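# Place upright loose cup inverted onto empty fixture's plug

## Task

Take the free-standing cup whose open (wide) end faces up, flip it so the wide end faces down, and lower it onto the uncovered plug of the fixture that has no cup until it is fully seated; do not disturb the cups already sitting on the other fixtures, and release the cup at the end.

## Robot and tools

Robot: two arms, left_arm and right_arm. Each has six joints plus a two-finger gripper. Shared scene frame: origin on the table surface midway between the arms, +x pointing out over the table, +z up, left_arm on the +y side. The names left and right do not refer to image sides. The fingers extend along the gripper's own +z axis and close along its y axis. The reported hand point sits between the pads, roughly 1 cm short of the fingertips, and can be somewhat wrong, worse when the arm is stretched out.

Joint order, used in every row and every per-joint list: shoulder, elbow, wrist roll, wrist pitch, waist, wrist yaw, then gripper opening. A row always has 14 numbers: these 7 for left_arm, then the same 7 for right_arm, even if only one arm moves. Every number lies in [-1, 1]. The six joint numbers are scaled offsets, not poses: 1.0 equals 1.32 rad shoulder, 1.276 elbow, 2.022 wrist roll, 1.83 wrist pitch, 1.264 waist, 1.686 wrist yaw. The opening is absolute: +1 fully open, -1 closed.

Joint ranges (rad): waist -2.880..2.880, shoulder 0.000..3.142, elbow 0.000..3.019, wrist pitch -1.693..1.571, wrist yaw -1.571..1.571, wrist roll -2.094..2.094. True ends may differ by up to 0.019 rad. An action that would carry a joint more than 0.019 rad outward beyond its range is rejected for both arms; if the first action of a call fails this, or anything is malformed, the whole call does nothing. Joints pushed toward a real end stop there, and the result may print "joint sent to its limit" (its absence proves nothing).

execute_actions(actions): a list of up to 15 actions. Each action is a table of up to 15 rows; each row is applied for one 1/30 s control step, and if fewer than 15 rows are given the last one repeats, so an action lasts 0.5 s. Offsets in every row are measured from the joint angles at the start of that action (not from the previous row); for the first action, from the last reported angles. An empty list just returns state and images.

move(target, speed, blocking): target is one 14-number row; its offsets count from the "Joint positions" in the latest result that showed them. All joints follow paths that finish together, so the hand travels on a curve and does not avoid obstacles or the other arm. speed (rad/s, 0.01 to 2, default 0.5) caps the joint with the longest way to go; paths are stretched to at least 0.5 s and cut off at 10 s. Finger openings are sent at the start. With blocking=false you get a result after 0.5 s while the arm keeps going; poll with wait(0), and call wait or stop before any new move or execute_actions. The extra "move:" line reports the ending (done, off_target, moving, held, fault), limits=held or limits=none, and each arm's joint furthest from target. Faster moves and targets set beyond a contact hit or press harder.

wait(seconds): 0 to 10; the arms keep their last command, and a running move continues. stop(): brakes a running move, needing some room; fingers keep moving. zoom_image(camera, region): camera is cam_high or cam_low (both 504x504); region [x0, y0, x1, y1] in pixels from the top-left, at most 504 by 504. finished_scene(scene): ends the scene with that number; irreversible, so only call it once the cup is seated and released.

Motion limits: each step, a joint's target may lead its measured angle by at most 0.264 rad waist, 0.32 shoulder, 0.276 elbow, 0.33 wrist pitch, 0.186 wrist yaw, 0.522 wrist roll, and if the targets would move the hand over 70 mm, all are pulled back proportionally. Big displacements therefore take several actions, and an unfinished one needs to be commanded again. Zero offsets can let an arm droop; to hold pose, first send offsets back to the desired angles, then zeros, correcting again if it keeps falling short. The robot keeps its last command while you are composing a reply.

Results: the state line gives each gripper's end_effector_position (m) and end_effector_quat_wxyz in the scene frame. Joint positions and Joint velocities list each arm in the joint order above (rad, rad/s), then finger-pad gap (m, m/s; 0.094 when open). Joint targets shows where joints are currently driven. grip_measured is the opening on the command scale, each gripper off by up to about 1 mm. Joint torques are raw drive outputs with offsets and noise. Calls that ran actions include step readings; HELD with an arm label means that arm's row was partly held back. "joint command not followed" means a clearance check changed that arm's joint targets. FAULT lines mark arm stops; MOTOR HOT warns from 85 °C, and at 100 °C an OVER-TEMPERATURE FAULT makes that arm release and fall.

Gripping: to hold the cup, command an opening about 0.03 below grip_measured; a smaller gap holds more gently. Pads push up to roughly 50 to 62 N, briefly more on first contact, less on very thin parts. Brief external tugs on the held cup or pushes on loose objects can occur.

Avoid: dropping the cup, knocking anything off the table, bumping the cups on other fixtures, slamming or pressing hard, and letting the arms collide or push on each other. Lower slowly when seating the cup on the plug, then open the gripper and withdraw.

Each tool is called after "Emit:" as a command line: name --argument value for each argument, lists and objects as JSON in quotes; but a table of rows of numbers goes row by row, as --pt "numbers of a row", without its own name.

## Session

Emit:
execute_actions --actions '[]'

Scene clock: 0.00 s.
left_arm: end_effector_position=(+0.2902, +0.3190, +0.1624) grip_measured=+1.000 end_effector_quat_wxyz=(+0.198, +0.748, -0.628, +0.081) | right_arm: end_effector_position=(+0.3470, -0.3673, +0.1196) grip_measured=+1.000 end_effector_quat_wxyz=(+0.029, -0.269, +0.891, -0.365)
Joint names: [shoulder, elbow, wrist roll, wrist pitch, waist, wrist yaw]
Joint positions: left_arm=[ 1.38   1.044 -1.304 -1.524  0.206  0.325  0.094] | right_arm=[ 1.339  0.801 -0.294 -0.98   0.521  0.749  0.094]
Joint velocities: left_arm=[ 0.005  0.012  0.007 -0.012 -0.005 -0.095  0.   ] | right_arm=[-0.015 -0.007  0.007 -0.002  0.005  0.022  0.   ]
Joint torques (N m, as the arm reports them, + toward a larger angle): no reading
Joint targets: left_arm=[1.386 1.061 -1.303 -1.524 0.206 0.325] | right_arm=[1.337 0.825 -0.294 -0.979 0.521 0.749]

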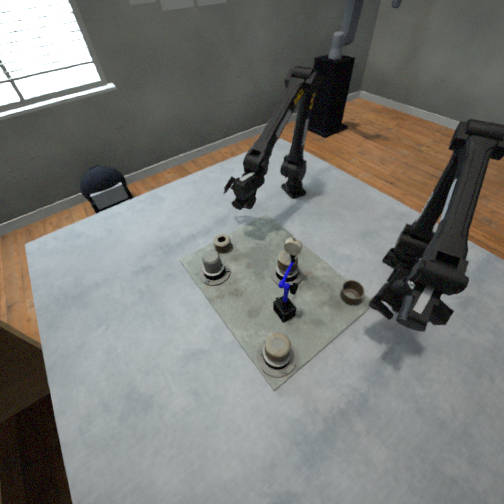

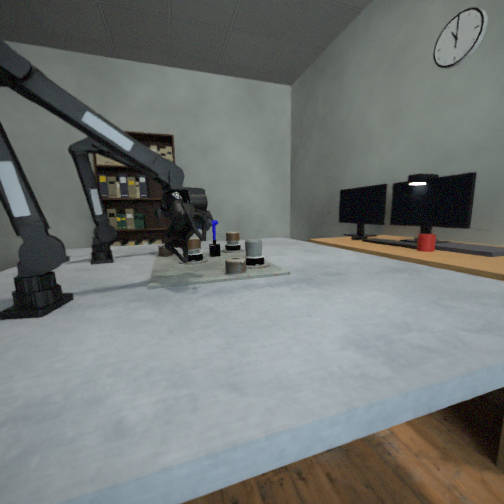

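Emit:
zoom_image --camera "cam_high" --region '[170, 200, 390, 400]'

Emit:
zoom_image --camera "cam_high" --region '[180, 220, 260, 300]'

Emit:
zoom_image --camera "cam_high" --region '[315, 255, 395, 335]'

Emit:
zoom_image --camera "cam_low" --region '[140, 200, 300, 300]'

Region (170, 200, 390, 400) of cam_high's 504x504 image, scaled by 2.291, with more detail than that image has; it fills the top 458 rows of this view, and the rest is white.

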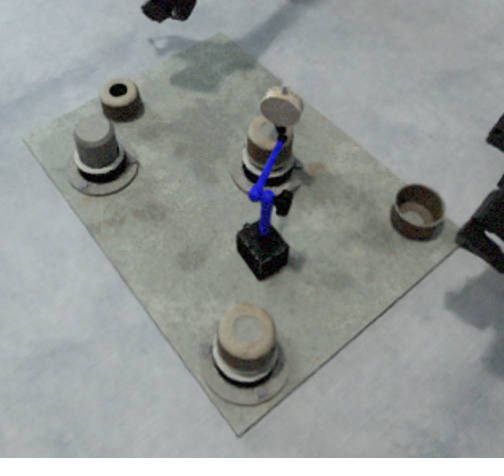

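Region (180, 220, 260, 300) of cam_high's 504x504 image, scaled by 6.300, with more detail than that image has.

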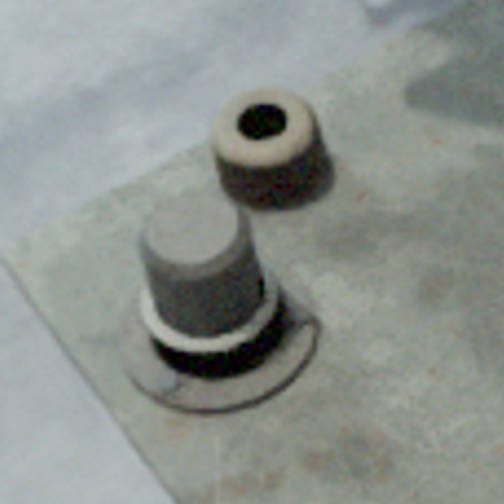

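Region (315, 255, 395, 335) of cam_high's 504x504 image, scaled by 6.300, with more detail than that image has.

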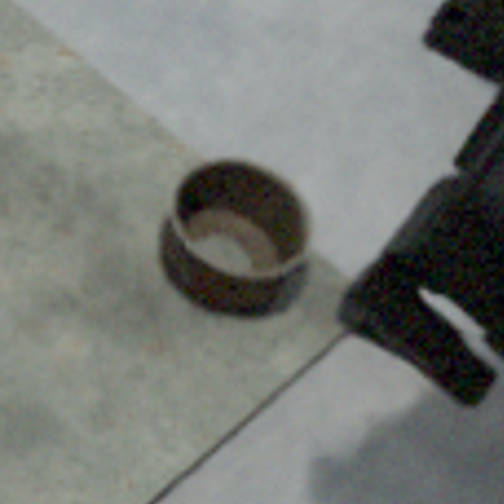

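Region (140, 200, 300, 300) of cam_low's 504x504 image, scaled by 3.150, with more detail than that image has; it fills the top 315 rows of this view, and the rest is white.

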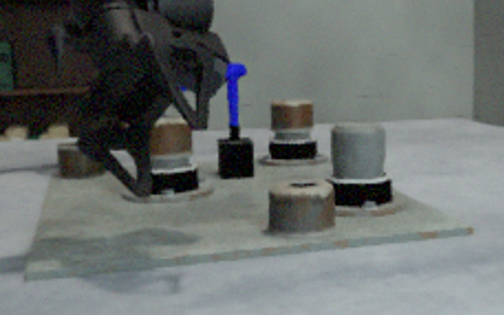

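Emit:
execute_actions --actions '[]'

Scene clock: 15.30 s.
left_arm: end_effector_position=(+0.2902, +0.3190, +0.1624) grip_measured=+1.000 end_effector_quat_wxyz=(+0.198, +0.748, -0.628, +0.081) | right_arm: end_effector_position=(+0.3470, -0.3673, +0.1196) grip_measured=+1.000 end_effector_quat_wxyz=(+0.029, -0.269, +0.891, -0.365)
Joint names: [shoulder, elbow, wrist roll, wrist pitch, waist, wrist yaw]
Joint positions: left_arm=[ 1.38   1.044 -1.304 -1.524  0.206  0.325  0.094] | right_arm=[ 1.339  0.801 -0.294 -0.98   0.521  0.749  0.094]
Joint velocities: left_arm=[-0.015  0.002  0.007 -0.002 -0.015 -0.037  0.   ] | right_arm=[ 0.005 -0.012  0.051 -0.002 -0.024 -0.037  0.   ]
Joint torques (N m, as the arm reports them, + toward a larger angle): left_arm=[-12.28  11.1    0.1    0.09   0.31   0.22] | right_arm=[-8.01  9.76  0.05  0.04 -0.2   0.4 ]
Joint targets: left_arm=[1.386 1.061 -1.303 -1.524 0.206 0.325] | right_arm=[1.337 0.825 -0.294 -0.979 0.521 0.749]

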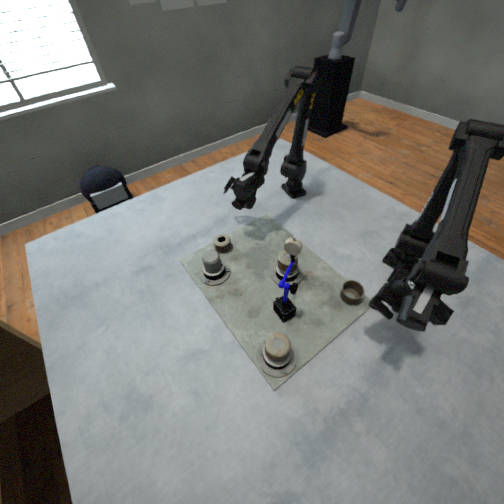

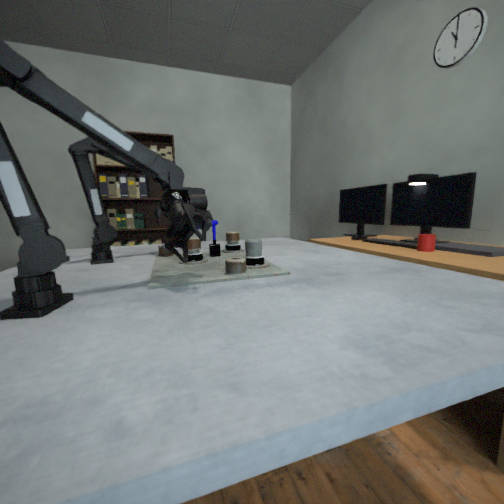

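Emit:
zoom_image --camera "cam_high" --region '[170, 200, 410, 400]'

Emit:
zoom_image --camera "cam_low" --region '[140, 200, 300, 300]'

Region (170, 200, 410, 400) of cam_high's 504x504 image, scaled by 2.100, with more detail than that image has.

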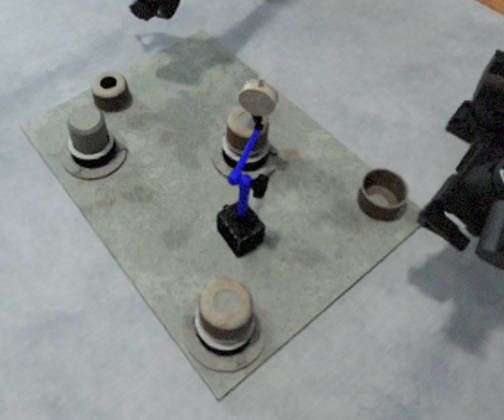

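Region (140, 200, 300, 300) of cam_low's 504x504 image, scaled by 3.150, with more detail than that image has; it fills the top 315 rows of this view, and the rest is white.

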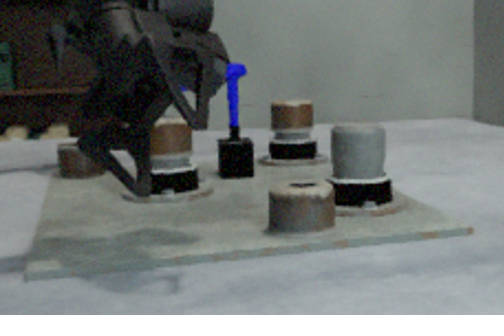

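Emit:
move --target '[0.008, 1.0, 0, 0.5, 0.4, -0.193, 1, 0.036, 0.446, 0.922, -0.294, 0.655, -0.444, 1]' --speed 1.0

Scene clock: 93.53 s.
left_arm: end_effector_position=(+0.2809, +0.6233, +0.8969) grip_measured=+1.000 end_effector_quat_wxyz=(+0.792, -0.524, +0.267, -0.164) | right_arm: end_effector_position=(+0.1520, +0.0014, +0.2499) grip_measured=+1.000 end_effector_quat_wxyz=(+0.002, +0.207, +0.978, +0.005)
Joint names: [shoulder, elbow, wrist roll, wrist pitch, waist, wrist yaw]
Joint positions: left_arm=[ 1.373  2.302 -1.304 -0.615  0.709  0.003  0.094] | right_arm=[ 1.372  1.321  1.563 -1.51   1.353  0.002  0.094]
Joint velocities: left_arm=[ 0.005 -0.002  0.007  0.012 -0.024 -0.037  0.   ] | right_arm=[ 0.005  0.007 -0.022 -0.007  0.005 -0.051  0.   ]
Joint torques (N m, as the arm reports them, + toward a larger angle): left_arm=[-10.04  10.29   0.22   2.14   0.48  -0.05] | right_arm=[-8.49 12.87  0.08 -0.5  -0.45  0.01]
Joint targets: left_arm=[1.390 2.320 -1.304 -0.608 0.712 -0.001] | right_arm=[1.386 1.370 1.571 -1.518 1.349 0.000]
move: off_target (right_arm); limits=none; left_arm: farthest joint: the shoulder, 0.018 radians from its target (0.011 radians at the start); right_arm: farthest joint: the elbow, 0.049 radians from its target (0.569 radians at the start)

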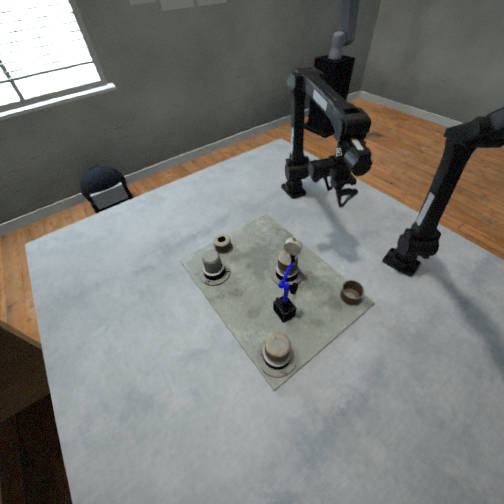

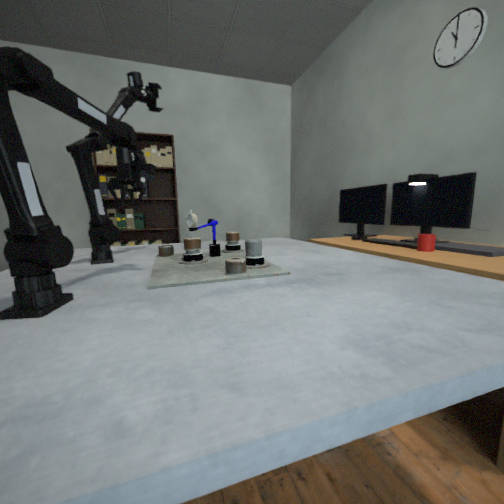

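Emit:
move --target '[0.013, 0.5, 0, 0.336, 0, 0, 1, 0.525, 0.519, 0.008, 0.047, -0.003, 0, 1]' --speed 0.6

Scene clock: 99.27 s.
left_arm: end_effector_position=(-0.0019, +0.2688, +1.1431) grip_measured=+1.000 end_effector_quat_wxyz=(+0.979, -0.004, +0.004, -0.202) | right_arm: end_effector_position=(+0.2525, +0.2240, +0.1316) grip_measured=+1.000 end_effector_quat_wxyz=(+0.001, +0.211, +0.977, +0.001)
Joint names: [shoulder, elbow, wrist roll, wrist pitch, waist, wrist yaw]
Joint positions: left_arm=[ 1.381  2.944 -1.304 -0.002  0.709  0.003  0.094] | right_arm=[ 2.07   1.931  1.573 -1.429  1.353  0.002  0.094]
Joint velocities: left_arm=[ 0.005  0.002  0.037 -0.007 -0.015  0.007  0.   ] | right_arm=[-0.005 -0.007  0.022  0.002  0.005  0.022  0.   ]
Joint torques (N m, as the arm reports them, + toward a larger angle): left_arm=[-0.78 -0.08  0.13  0.27  0.33  0.17] | right_arm=[-19.43  13.08   0.07   0.    -0.44   0.06]
Joint targets: left_arm=[1.390 2.940 -1.304 -0.001 0.709 0.003] | right_arm=[2.065 1.984 1.580 -1.424 1.349 0.002]
move: off_target (right_arm); limits=none; left_arm: farthest joint: the shoulder, 0.009 radians from its target (0.017 radians at the start); right_arm: farthest joint: the elbow, 0.052 radians from its target (0.662 radians at the start)

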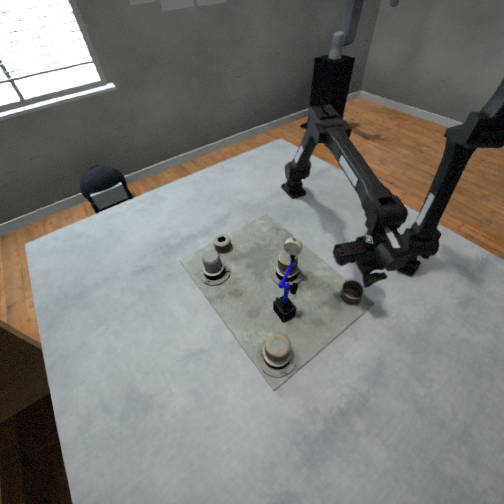

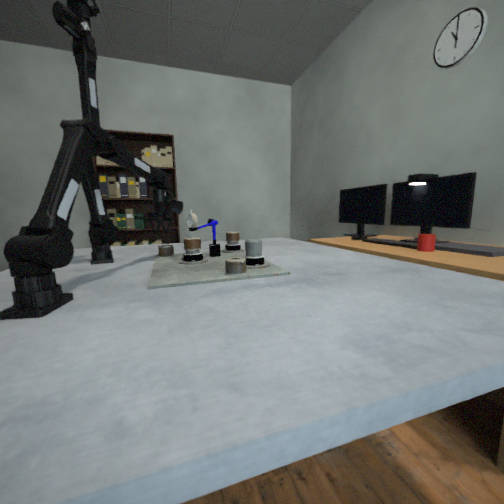

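Emit:
zoom_image --camera "cam_high" --region '[310, 220, 430, 320]'

Emit:
zoom_image --camera "cam_low" --region '[130, 180, 220, 270]'

Region (310, 220, 430, 320) of cam_high's 504x504 image, scaled by 4.200, with more detail than that image has.

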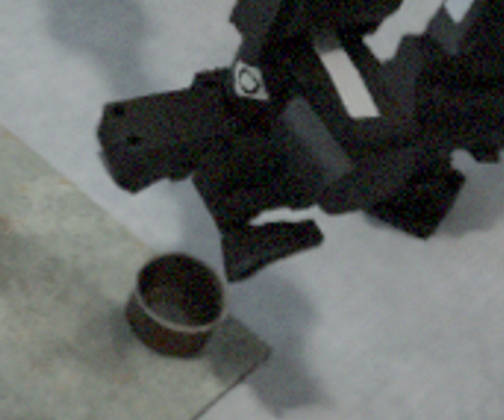

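Region (130, 180, 220, 270) of cam_low's 504x504 image, scaled by 5.600, with more detail than that image has.

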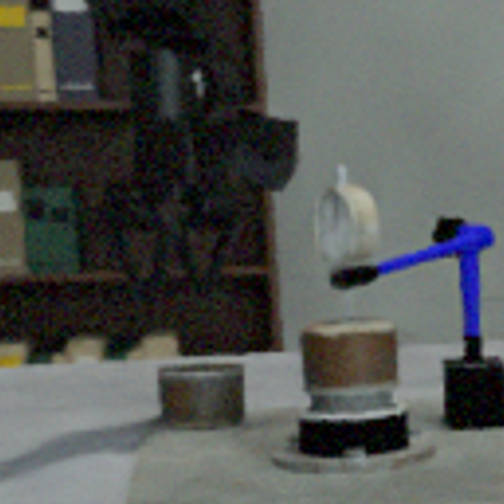

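Emit:
move --target '[0.007, 0, 0, 0, 0, 0, 1, 0.060, 0.0546, 0.003, 0.0375, -0.019, 0, 1]' --speed 0.2

Emit:
zoom_image --camera "cam_high" --region '[310, 230, 430, 330]'

Emit:
zoom_image --camera "cam_low" --region '[130, 190, 210, 270]'

Scene clock: 115.27 s.
left_arm: end_effector_position=(-0.0019, +0.2688, +1.1431) grip_measured=+1.000 end_effector_quat_wxyz=(+0.979, -0.004, +0.004, -0.202) | right_arm: end_effector_position=(+0.2731, +0.2347, +0.0904) grip_measured=+1.000 end_effector_quat_wxyz=(+0.001, +0.222, +0.975, +0.002)
Joint names: [shoulder, elbow, wrist roll, wrist pitch, waist, wrist yaw]
Joint positions: left_arm=[ 1.381  2.944 -1.304 -0.002  0.709  0.003  0.094] | right_arm=[ 2.146  1.948  1.573 -1.369  1.331  0.002  0.094]
Joint velocities: left_arm=[-0.015 -0.002 -0.051 -0.027 -0.015  0.007  0.   ] | right_arm=[-0.005 -0.002 -0.066 -0.002  0.005 -0.007  0.   ]
Joint torques (N m, as the arm reports them, + toward a larger angle): left_arm=[-0.23  0.32  0.13  0.2   0.3   0.17] | right_arm=[-19.66  12.95   0.06   0.13  -0.15   0.05]
Joint targets: left_arm=[1.391 2.944 -1.304 -0.002 0.709 0.003] | right_arm=[2.150 2.001 1.579 -1.360 1.329 0.002]
move: off_target (right_arm); limits=none; left_arm: farthest joint: the shoulder, 0.009 radians from its target (0.009 radians at the start); right_arm: farthest joint: the elbow, 0.053 radians from its target (0.069 radians at the start)

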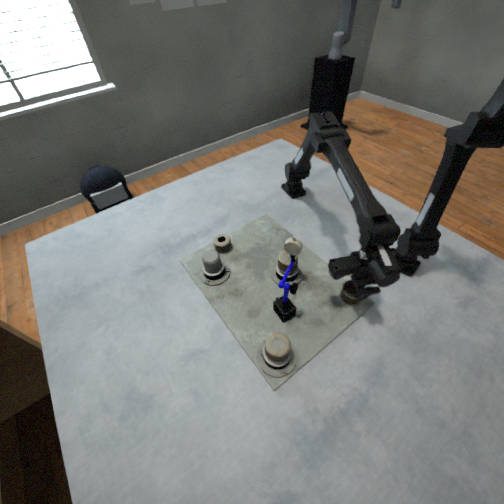

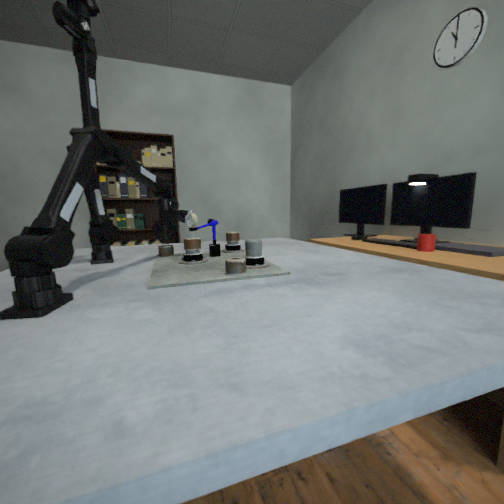

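Region (310, 230, 430, 330) of cam_high's 504x504 image, scaled by 4.200, with more detail than that image has.

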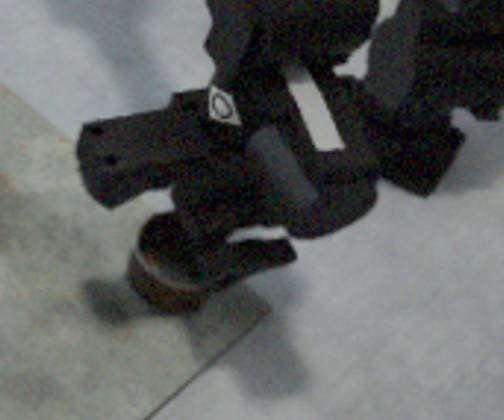

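Region (130, 190, 210, 270) of cam_low's 504x504 image, scaled by 6.300, with more detail than that image has.

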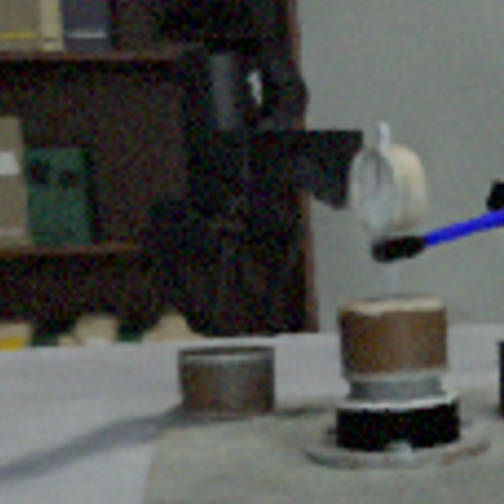

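Emit:
move --target '[0.007, 0, 0, 0, 0, 0, 1, 0.0262, 0.0415, 0.003, 0.020, -0.0015, 0, 1]' --speed 0.15

Emit:
zoom_image --camera "cam_high" --region '[320, 250, 400, 320]'

Emit:
zoom_image --camera "cam_low" --region '[140, 210, 200, 265]'

Scene clock: 126.53 s.
left_arm: end_effector_position=(-0.0019, +0.2688, +1.1431) grip_measured=+1.000 end_effector_quat_wxyz=(+0.979, -0.004, +0.004, -0.202) | right_arm: end_effector_position=(+0.2754, +0.2397, +0.0777) grip_measured=+1.000 end_effector_quat_wxyz=(+0.002, +0.222, +0.975, +0.005)
Joint names: [shoulder, elbow, wrist roll, wrist pitch, waist, wrist yaw]
Joint positions: left_arm=[ 1.381  2.944 -1.304 -0.002  0.709  0.003  0.094] | right_arm=[ 2.166  1.948  1.573 -1.343  1.331  0.002  0.094]
Joint velocities: left_arm=[-0.005  0.007 -0.066 -0.007  0.015  0.051  0.   ] | right_arm=[-0.005 -0.007  0.007 -0.002 -0.005  0.007  0.   ]
Joint torques (N m, as the arm reports them, + toward a larger angle): left_arm=[-0.22  0.34  0.12  0.18  0.29  0.17] | right_arm=[-17.5   12.92   0.06   0.2   -0.33   0.06]
Joint targets: left_arm=[1.391 2.944 -1.304 -0.002 0.709 0.003] | right_arm=[2.181 2.001 1.579 -1.333 1.329 0.002]
move: off_target (right_arm); limits=none; left_arm: farthest joint: the shoulder, 0.009 radians from its target (0.009 radians at the start); right_arm: farthest joint: the elbow, 0.053 radians from its target (0.053 radians at the start)

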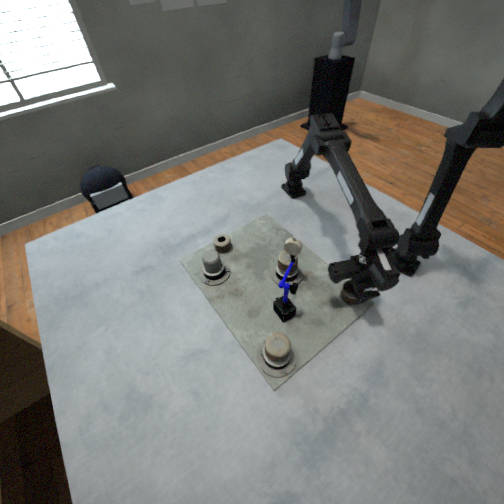

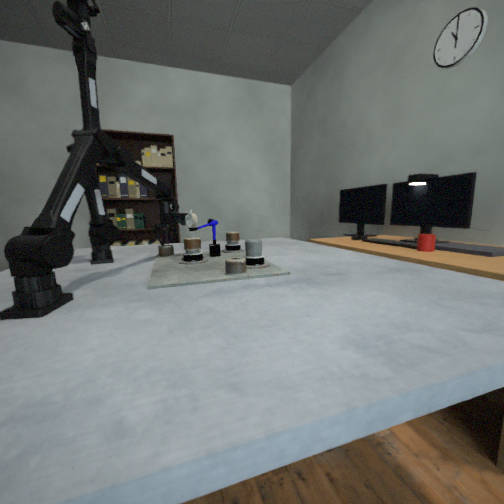

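Region (320, 250, 400, 320) of cam_high's 504x504 image, scaled by 6.300, with more detail than that image has; it fills the top 441 rows of this view, and the rest is white.

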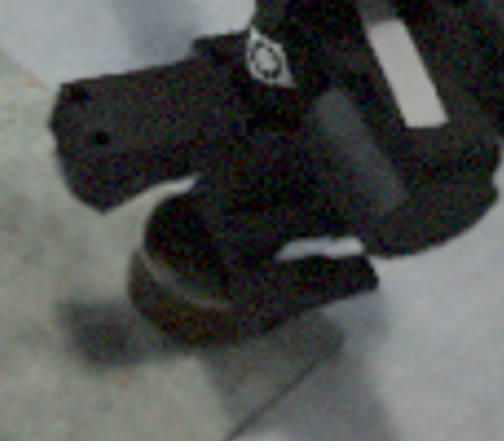

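Region (140, 210, 200, 265) of cam_low's 504x504 image, scaled by 8.400, with more detail than that image has; it fills the top 462 rows of this view, and the rest is white.

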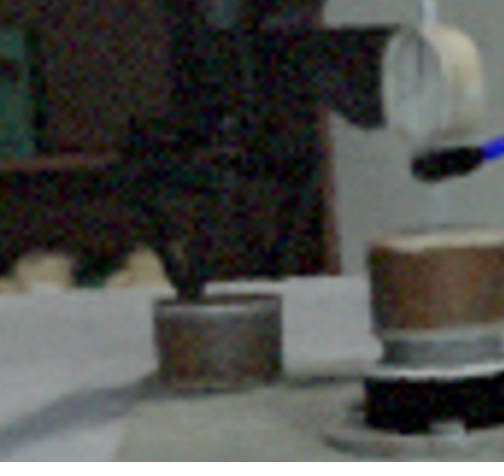

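Emit:
move --target '[0.007, 0, 0, 0, 0, 0, 1, 0.0333, -0.0345, 0.003, 0.0475, -0.0015, 0, 1]' --speed 0.1

Emit:
zoom_image --camera "cam_high" --region '[320, 250, 400, 320]'

Emit:
zoom_image --camera "cam_low" --region '[140, 210, 200, 265]'

Scene clock: 135.27 s.
left_arm: end_effector_position=(-0.0019, +0.2688, +1.1431) grip_measured=+1.000 end_effector_quat_wxyz=(+0.979, -0.004, +0.004, -0.202) | right_arm: end_effector_position=(+0.2760, +0.2409, +0.0416) grip_measured=+1.000 end_effector_quat_wxyz=(+0.002, +0.222, +0.975, +0.005)
Joint names: [shoulder, elbow, wrist roll, wrist pitch, waist, wrist yaw]
Joint positions: left_arm=[ 1.381  2.944 -1.304 -0.002  0.709  0.003  0.094] | right_arm=[ 2.196  1.903  1.573 -1.266  1.331  0.002  0.094]
Joint velocities: left_arm=[-0.015  0.007 -0.066  0.002  0.015 -0.007  0.   ] | right_arm=[ 0.005  0.017 -0.007  0.007 -0.015 -0.022  0.   ]
Joint torques (N m, as the arm reports them, + toward a larger angle): left_arm=[-0.21  0.34  0.13  0.2   0.29  0.18] | right_arm=[-18.47   8.68   0.06   0.01  -0.3    0.06]
Joint targets: left_arm=[1.391 2.944 -1.304 -0.002 0.709 0.003] | right_arm=[2.209 1.904 1.579 -1.256 1.329 0.002]
move: done; limits=none; left_arm: farthest joint: the shoulder, 0.009 radians from its target (0.009 radians at the start); right_arm: farthest joint: the shoulder, 0.014 radians from its target (0.044 radians at the start)

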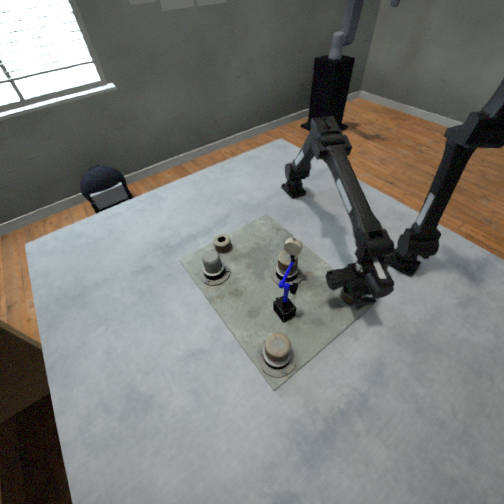

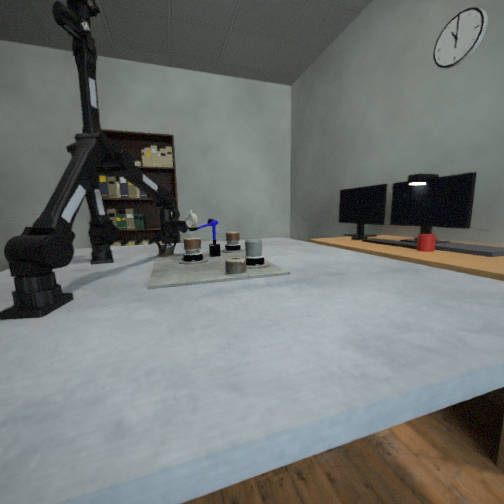

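Region (320, 250, 400, 320) of cam_high's 504x504 image, scaled by 6.300, with more detail than that image has; it fills the top 441 rows of this view, and the rest is white.

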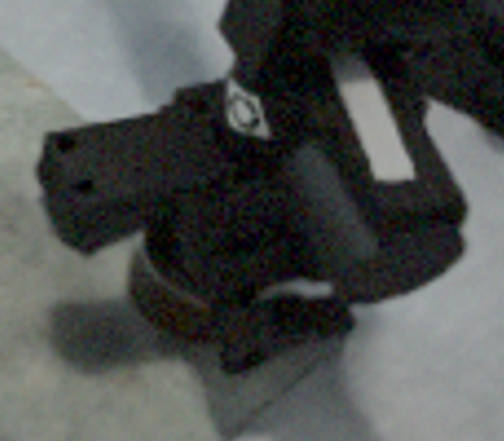

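Region (140, 210, 200, 265) of cam_low's 504x504 image, scaled by 8.400, with more detail than that image has; it fills the top 462 rows of this view, and the rest is white.

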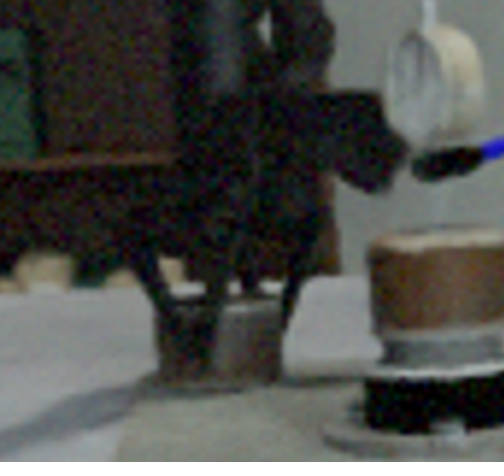

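Emit:
execute_actions --actions '[[[0.007,0,0,0,0,0,1, 0.005,-0.002,0.003,0.003,0,0,1],[0.007,0,0,0,0,0,1, 0.005,-0.004,0.003,0.003,0,0,0.95],[0.007,0,0,0,0,0,1, 0.005,-0.006,0.003,0.003,0,0,0.9],[0.007,0,0,0,0,0,1, 0.005,-0.008,0.003,0.003,0,0,0.85],[0.007,0,0,0,0,0,1, 0.005,-0.009,0.003,0.003,0,0,0.8],[0.007,0,0,0,0,0,1, 0.005,-0.009,0.003,0.003,0,0,0.76],[0.007,0,0,0,0,0,1, 0.005,-0.009,0.003,0.003,0,0,0.73],[0.007,0,0,0,0,0,1, 0.005,-0.009,0.003,0.003,0,0,0.70],[0.007,0,0,0,0,0,1, 0.005,-0.009,0.003,0.003,0,0,0.67],[0.007,0,0,0,0,0,1, 0.005,-0.009,0.003,0.003,0,0,0.64],[0.007,0,0,0,0,0,1, 0.005,-0.009,0.003,0.003,0,0,0.62],[0.007,0,0,0,0,0,1, 0.005,-0.009,0.003,0.003,0,0,0.60],[0.007,0,0,0,0,0,1, 0.005,-0.009,0.003,0.003,0,0,0.58],[0.007,0,0,0,0,0,1, 0.005,-0.009,0.003,0.003,0,0,0.56],[0.007,0,0,0,0,0,1, 0.005,-0.009,0.003,0.003,0,0,0.54]],[[0,0,0,0,0,0,1, 0,0.008,0,0,0,0,0.52],[0,0,0,0,0,0,1, 0,0.008,0,0,0,0,0.505],[0,0,0,0,0,0,1, 0,0.008,0,0,0,0,0.49],[0,0,0,0,0,0,1, 0,0.008,0,0,0,0,0.48],[0,0,0,0,0,0,1, 0,0.008,0,0,0,0,0.47],[0,0,0,0,0,0,1, 0,0.008,0,0,0,0,0.46],[0,0,0,0,0,0,1, 0,0.008,0,0,0,0,0.45],[0,0,0,0,0,0,1, 0,0.008,0,0,0,0,0.44],[0,0,0,0,0,0,1, 0,0.008,0,0,0,0,0.43],[0,0,0,0,0,0,1, 0,0.008,0,0,0,0,0.42]]]'

Scene clock: 146.40 s.
left_arm: end_effector_position=(-0.0019, +0.2688, +1.1431) grip_measured=+1.000 end_effector_quat_wxyz=(+0.979, -0.004, +0.004, -0.202) | right_arm: end_effector_position=(+0.2737, +0.2361, +0.0361) grip_measured=+0.471 end_effector_quat_wxyz=(+0.001, +0.222, +0.975, -0.002)
Joint names: [shoulder, elbow, wrist roll, wrist pitch, waist, wrist yaw]
Joint positions: left_arm=[ 1.381  2.944 -1.304 -0.002  0.709  0.003  0.094] | right_arm=[ 2.196  1.888  1.573 -1.266  1.331  0.002  0.069]
Joint velocities: left_arm=[-0.015  0.002 -0.081  0.022 -0.015 -0.081  0.   ] | right_arm=[-0.015 -0.012 -0.022  0.012 -0.005 -0.037 -0.   ]
Joint torques (N m, as the arm reports them, + toward a larger angle): left_arm=[-1.05  0.34  0.14  0.14  0.34  0.18] | right_arm=[-19.62   9.33  -0.01  -0.2   -0.11   0.05]
Joint targets: left_arm=[1.381 2.944 -1.304 -0.002 0.709 0.003] | right_arm=[2.196 1.898 1.573 -1.266 1.331 0.002]
Step readings (joint positions; steps 1 to 15: 1st action; 16 to 30: 2nd action):
0: left_arm=[1.381 2.944 -1.304 -0.002 0.709 0.003] | right_arm=[2.196 1.903 1.573 -1.266 1.331 0.002]
1: left_arm=[1.381 2.944 -1.304 -0.002 0.709 0.003] | right_arm=[2.196 1.903 1.573 -1.266 1.331 0.002]
2: left_arm=[1.381 2.944 -1.304 -0.002 0.709 0.003] | right_arm=[2.196 1.902 1.573 -1.266 1.331 0.002]
4: left_arm=[1.381 2.944 -1.304 -0.002 0.709 0.003] | right_arm=[2.196 1.898 1.573 -1.266 1.331 0.002]
8: left_arm=[1.381 2.944 -1.304 -0.002 0.709 0.003] | right_arm=[2.196 1.889 1.573 -1.266 1.331 0.002]
15: left_arm=[1.381 2.944 -1.304 -0.002 0.709 0.003] | right_arm=[2.196 1.888 1.573 -1.266 1.331 0.002]
16: left_arm=[1.381 2.944 -1.304 -0.002 0.709 0.003] | right_arm=[2.196 1.888 1.573 -1.266 1.331 0.002]
17: left_arm=[1.381 2.944 -1.304 -0.002 0.709 0.003] | right_arm=[2.196 1.888 1.573 -1.266 1.331 0.002]
19: left_arm=[1.381 2.944 -1.304 -0.002 0.709 0.003] | right_arm=[2.196 1.888 1.573 -1.266 1.331 0.002]
23: left_arm=[1.381 2.944 -1.304 -0.002 0.709 0.003] | right_arm=[2.196 1.888 1.573 -1.266 1.331 0.002]
30: Joint positions above

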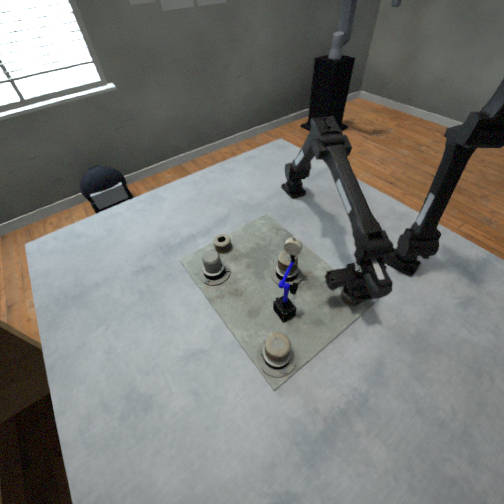

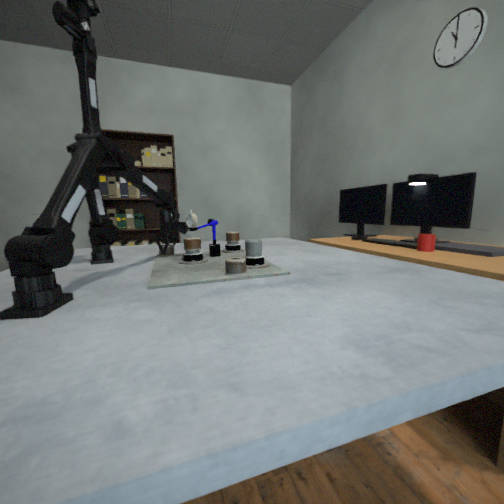

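Emit:
move --target '[0, 0, 0, 0, 0, 0, 1, -0.443, 0.04, 0, -0.215, -0.119, 0, 0.43]' --speed 0.5

Scene clock: 163.70 s.
left_arm: end_effector_position=(-0.0019, +0.2688, +1.1431) grip_measured=+1.000 end_effector_quat_wxyz=(+0.979, -0.004, +0.004, -0.202) | right_arm: end_effector_position=(+0.2802, +0.0688, +0.3706) grip_measured=+0.471 end_effector_quat_wxyz=(+0.029, +0.293, +0.951, +0.093)
Joint names: [shoulder, elbow, wrist roll, wrist pitch, waist, wrist yaw]
Joint positions: left_arm=[ 1.381  2.944 -1.304 -0.002  0.709  0.003  0.094] | right_arm=[ 1.611  1.891  1.573 -1.656  1.181  0.002  0.069]
Joint velocities: left_arm=[ 0.005 -0.007 -0.022  0.007 -0.015 -0.066  0.   ] | right_arm=[-0.005 -0.032  0.022  0.007 -0.005 -0.022 -0.001]
Joint torques (N m, as the arm reports them, + toward a larger angle): left_arm=[-1.08  0.31  0.13  0.2   0.29  0.17] | right_arm=[-12.93  12.75  -0.03   0.03  -0.34   0.06]
Joint targets: left_arm=[1.381 2.944 -1.304 -0.002 0.709 0.003] | right_arm=[1.611 1.939 1.573 -1.659 1.181 0.002]
move: off_target (right_arm); limits=none; left_arm: farthest joint: the waist, 0.000 radians from its target (0.000 radians at the start); right_arm: farthest joint: the elbow, 0.048 radians from its target (0.051 radians at the start)

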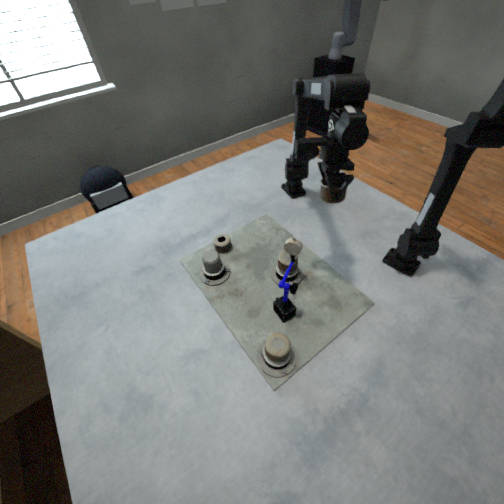

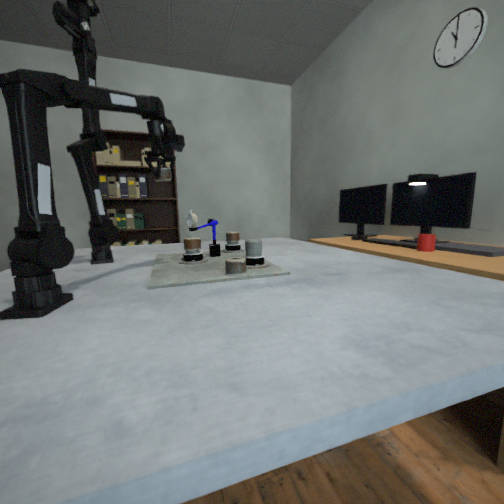

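Emit:
move --target '[0, 0, 0, 0, 0, 0, 1, 0.322, 0.1154, 0, 0.080, -0.5066, 0, 0.43]' --speed 0.5

Emit:
zoom_image --camera "cam_high" --region '[160, 190, 270, 300]'

Emit:
zoom_image --camera "cam_low" --region '[210, 190, 300, 280]'

Scene clock: 169.27 s.
left_arm: end_effector_position=(-0.0019, +0.2688, +1.1431) grip_measured=+1.000 end_effector_quat_wxyz=(+0.979, -0.004, +0.004, -0.202) | right_arm: end_effector_position=(+0.5850, -0.1536, +0.1572) grip_measured=+0.472 end_effector_quat_wxyz=(-0.006, +0.580, +0.815, -0.012)
Joint names: [shoulder, elbow, wrist roll, wrist pitch, waist, wrist yaw]
Joint positions: left_arm=[ 1.381  2.944 -1.304 -0.002  0.709  0.003  0.094] | right_arm=[ 2.055  1.974  1.573 -1.517  0.542  0.004  0.069]
Joint velocities: left_arm=[-0.005  0.022 -0.022 -0.002 -0.005 -0.037  0.   ] | right_arm=[-0.005 -0.017  0.007 -0.017 -0.024 -0.037  0.   ]
Joint torques (N m, as the arm reports them, + toward a larger angle): left_arm=[-1.12  0.35  0.13  0.19  0.27  0.17] | right_arm=[-19.42  13.91  -0.01  -0.01  -0.64   0.01]
Joint targets: left_arm=[1.381 2.944 -1.304 -0.002 0.709 0.003] | right_arm=[2.036 2.038 1.573 -1.510 0.540 0.002]
move: off_target (right_arm); limits=none; left_arm: farthest joint: the waist, 0.000 radians from its target (0.000 radians at the start); right_arm: farthest joint: the elbow, 0.065 radians from its target (0.147 radians at the start)

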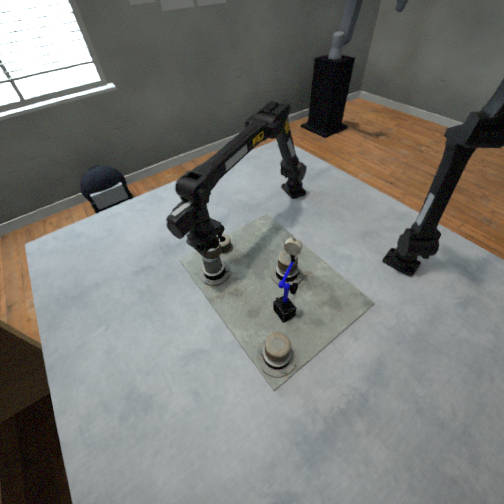

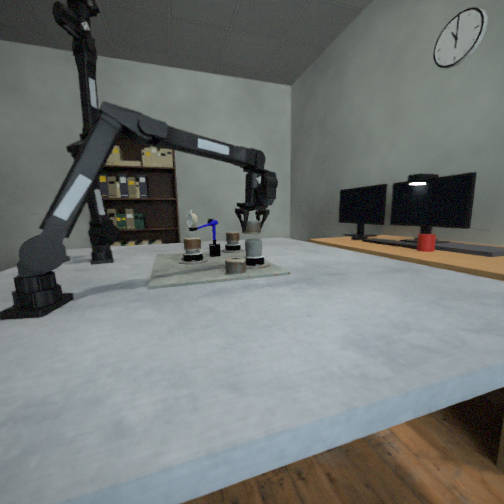

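Region (160, 190, 270, 300) of cam_high's 504x504 image, scaled by 4.582, with more detail than that image has.

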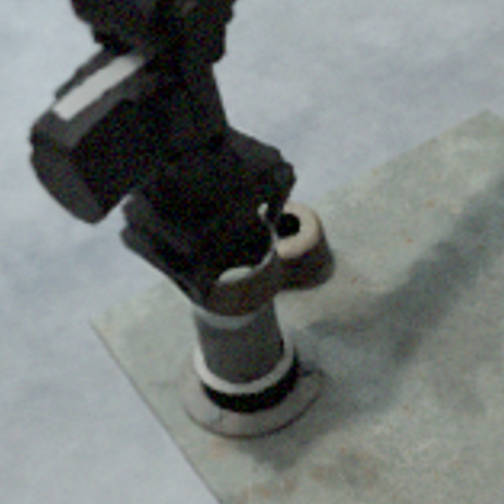

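Region (210, 190, 300, 280) of cam_low's 504x504 image, scaled by 5.600, with more detail than that image has.

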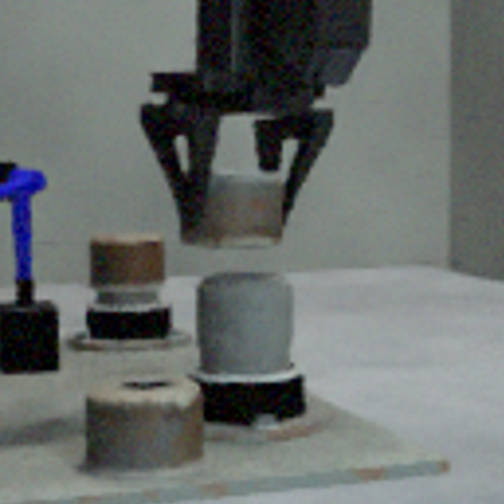

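Emit:
move --target '[0, 0, 0, 0, 0, 0, 1, 0.009, 0.031, 0, 0.022, -0.0106, -0.002, 0.43]' --speed 0.08

Emit:
zoom_image --camera "cam_high" --region '[175, 215, 255, 295]'

Emit:
zoom_image --camera "cam_low" --region '[220, 200, 290, 270]'

Scene clock: 184.70 s.
left_arm: end_effector_position=(-0.0019, +0.2688, +1.1431) grip_measured=+1.000 end_effector_quat_wxyz=(+0.979, -0.004, +0.004, -0.202) | right_arm: end_effector_position=(+0.5937, -0.1559, +0.1504) grip_measured=+0.472 end_effector_quat_wxyz=(-0.001, +0.583, +0.812, -0.004)
Joint names: [shoulder, elbow, wrist roll, wrist pitch, waist, wrist yaw]
Joint positions: left_arm=[ 1.381  2.944 -1.304 -0.002  0.709  0.003  0.094] | right_arm=[ 2.065  1.972  1.573 -1.486  0.534  0.003  0.069]
Joint velocities: left_arm=[-0.005  0.012 -0.095  0.002  0.005  0.022  0.   ] | right_arm=[-0.005 -0.002 -0.022  0.012 -0.015  0.022 -0.   ]
Joint torques (N m, as the arm reports them, + toward a larger angle): left_arm=[-1.07  0.37  0.13  0.22  0.32  0.17] | right_arm=[-18.46  12.17  -0.01   0.14  -0.64  -0.06]
Joint targets: left_arm=[1.381 2.944 -1.304 -0.002 0.709 0.003] | right_arm=[2.067 2.013 1.573 -1.477 0.528 0.000]
move: off_target (right_arm); limits=none; left_arm: farthest joint: the waist, 0.000 radians from its target (0.000 radians at the start); right_arm: farthest joint: the elbow, 0.041 radians from its target (0.040 radians at the start)

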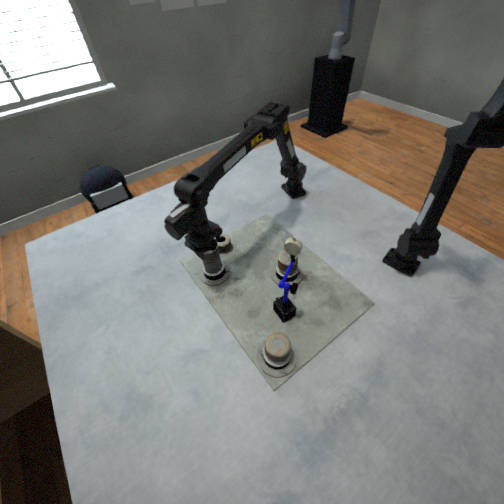

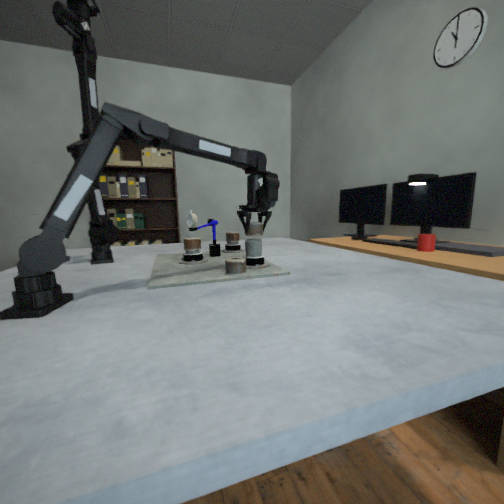

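Region (175, 215, 255, 295) of cam_high's 504x504 image, scaled by 6.300, with more detail than that image has.

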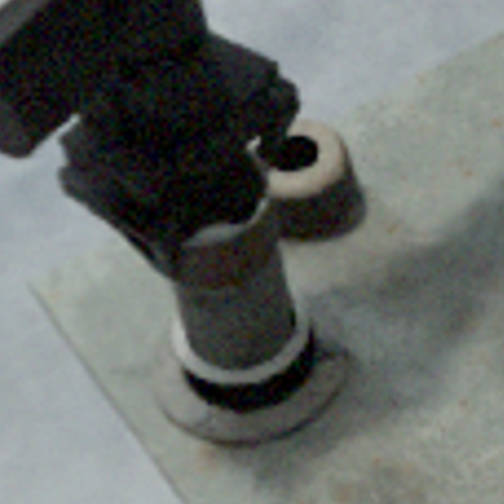

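Region (220, 200, 290, 270) of cam_low's 504x504 image, scaled by 7.200, with more detail than that image has.

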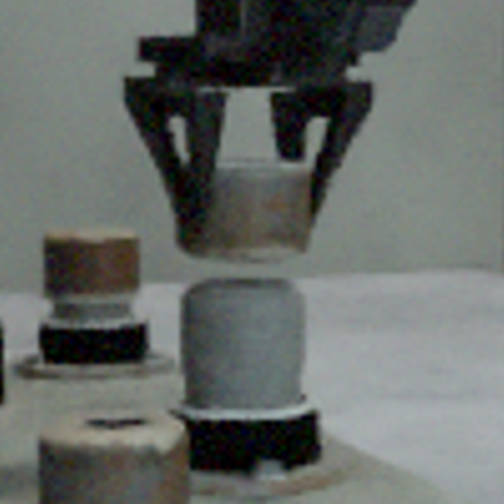

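Emit:
move --target '[0, 0, 0, 0, 0, 0, 1, 0.0, -0.019, 0, 0.025, -0.004, -0.002, 0.43]' --speed 0.06

Emit:
zoom_image --camera "cam_low" --region '[220, 200, 290, 270]'

Scene clock: 189.70 s.
left_arm: end_effector_position=(-0.0019, +0.2688, +1.1431) grip_measured=+1.000 end_effector_quat_wxyz=(+0.979, -0.004, +0.004, -0.202) | right_arm: end_effector_position=(+0.5934, -0.1559, +0.1382) grip_measured=+0.472 end_effector_quat_wxyz=(+0.000, +0.583, +0.812, -0.002)
Joint names: [shoulder, elbow, wrist roll, wrist pitch, waist, wrist yaw]
Joint positions: left_arm=[ 1.381  2.944 -1.304 -0.002  0.709  0.003  0.094] | right_arm=[ 2.065  1.94   1.573 -1.449  0.534  0.003  0.069]
Joint velocities: left_arm=[-0.005 -0.002  0.037 -0.012 -0.015 -0.007  0.   ] | right_arm=[-0.005 -0.002 -0.007  0.007 -0.024  0.051 -0.   ]
Joint torques (N m, as the arm reports them, + toward a larger angle): left_arm=[-1.04  0.36  0.14  0.28  0.26  0.17] | right_arm=[-18.23   9.54  -0.01   0.17  -0.6   -0.04]
Joint targets: left_arm=[1.381 2.944 -1.304 -0.002 0.709 0.003] | right_arm=[2.065 1.948 1.573 -1.440 0.529 -0.000]
move: done; limits=none; left_arm: farthest joint: the waist, 0.000 radians from its target (0.000 radians at the start); right_arm: farthest joint: the wrist pitch, 0.009 radians from its target (0.045 radians at the start)

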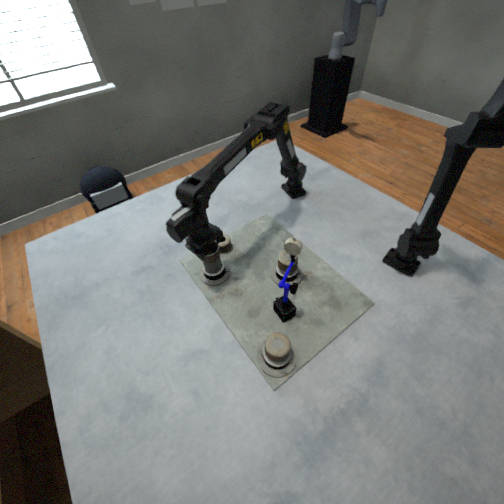

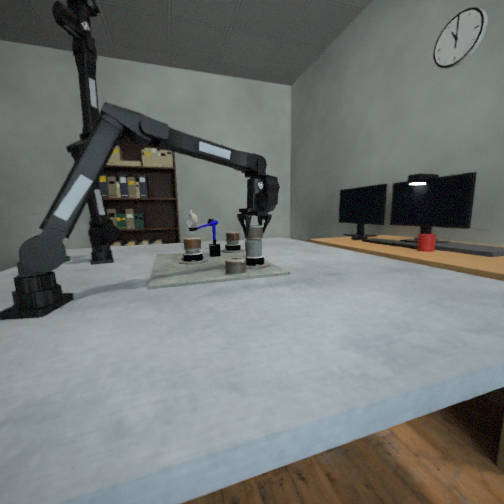

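Region (220, 200, 290, 270) of cam_low's 504x504 image, scaled by 7.200, with more detail than that image has.

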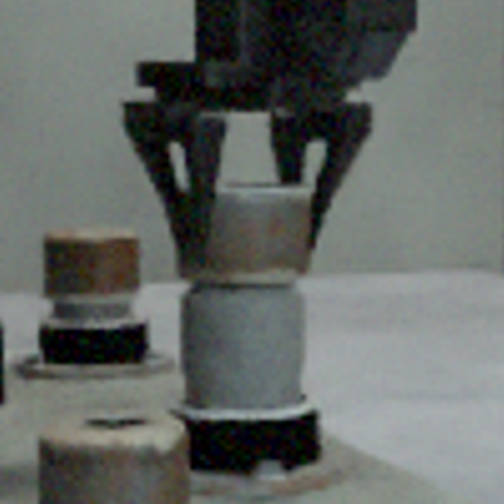

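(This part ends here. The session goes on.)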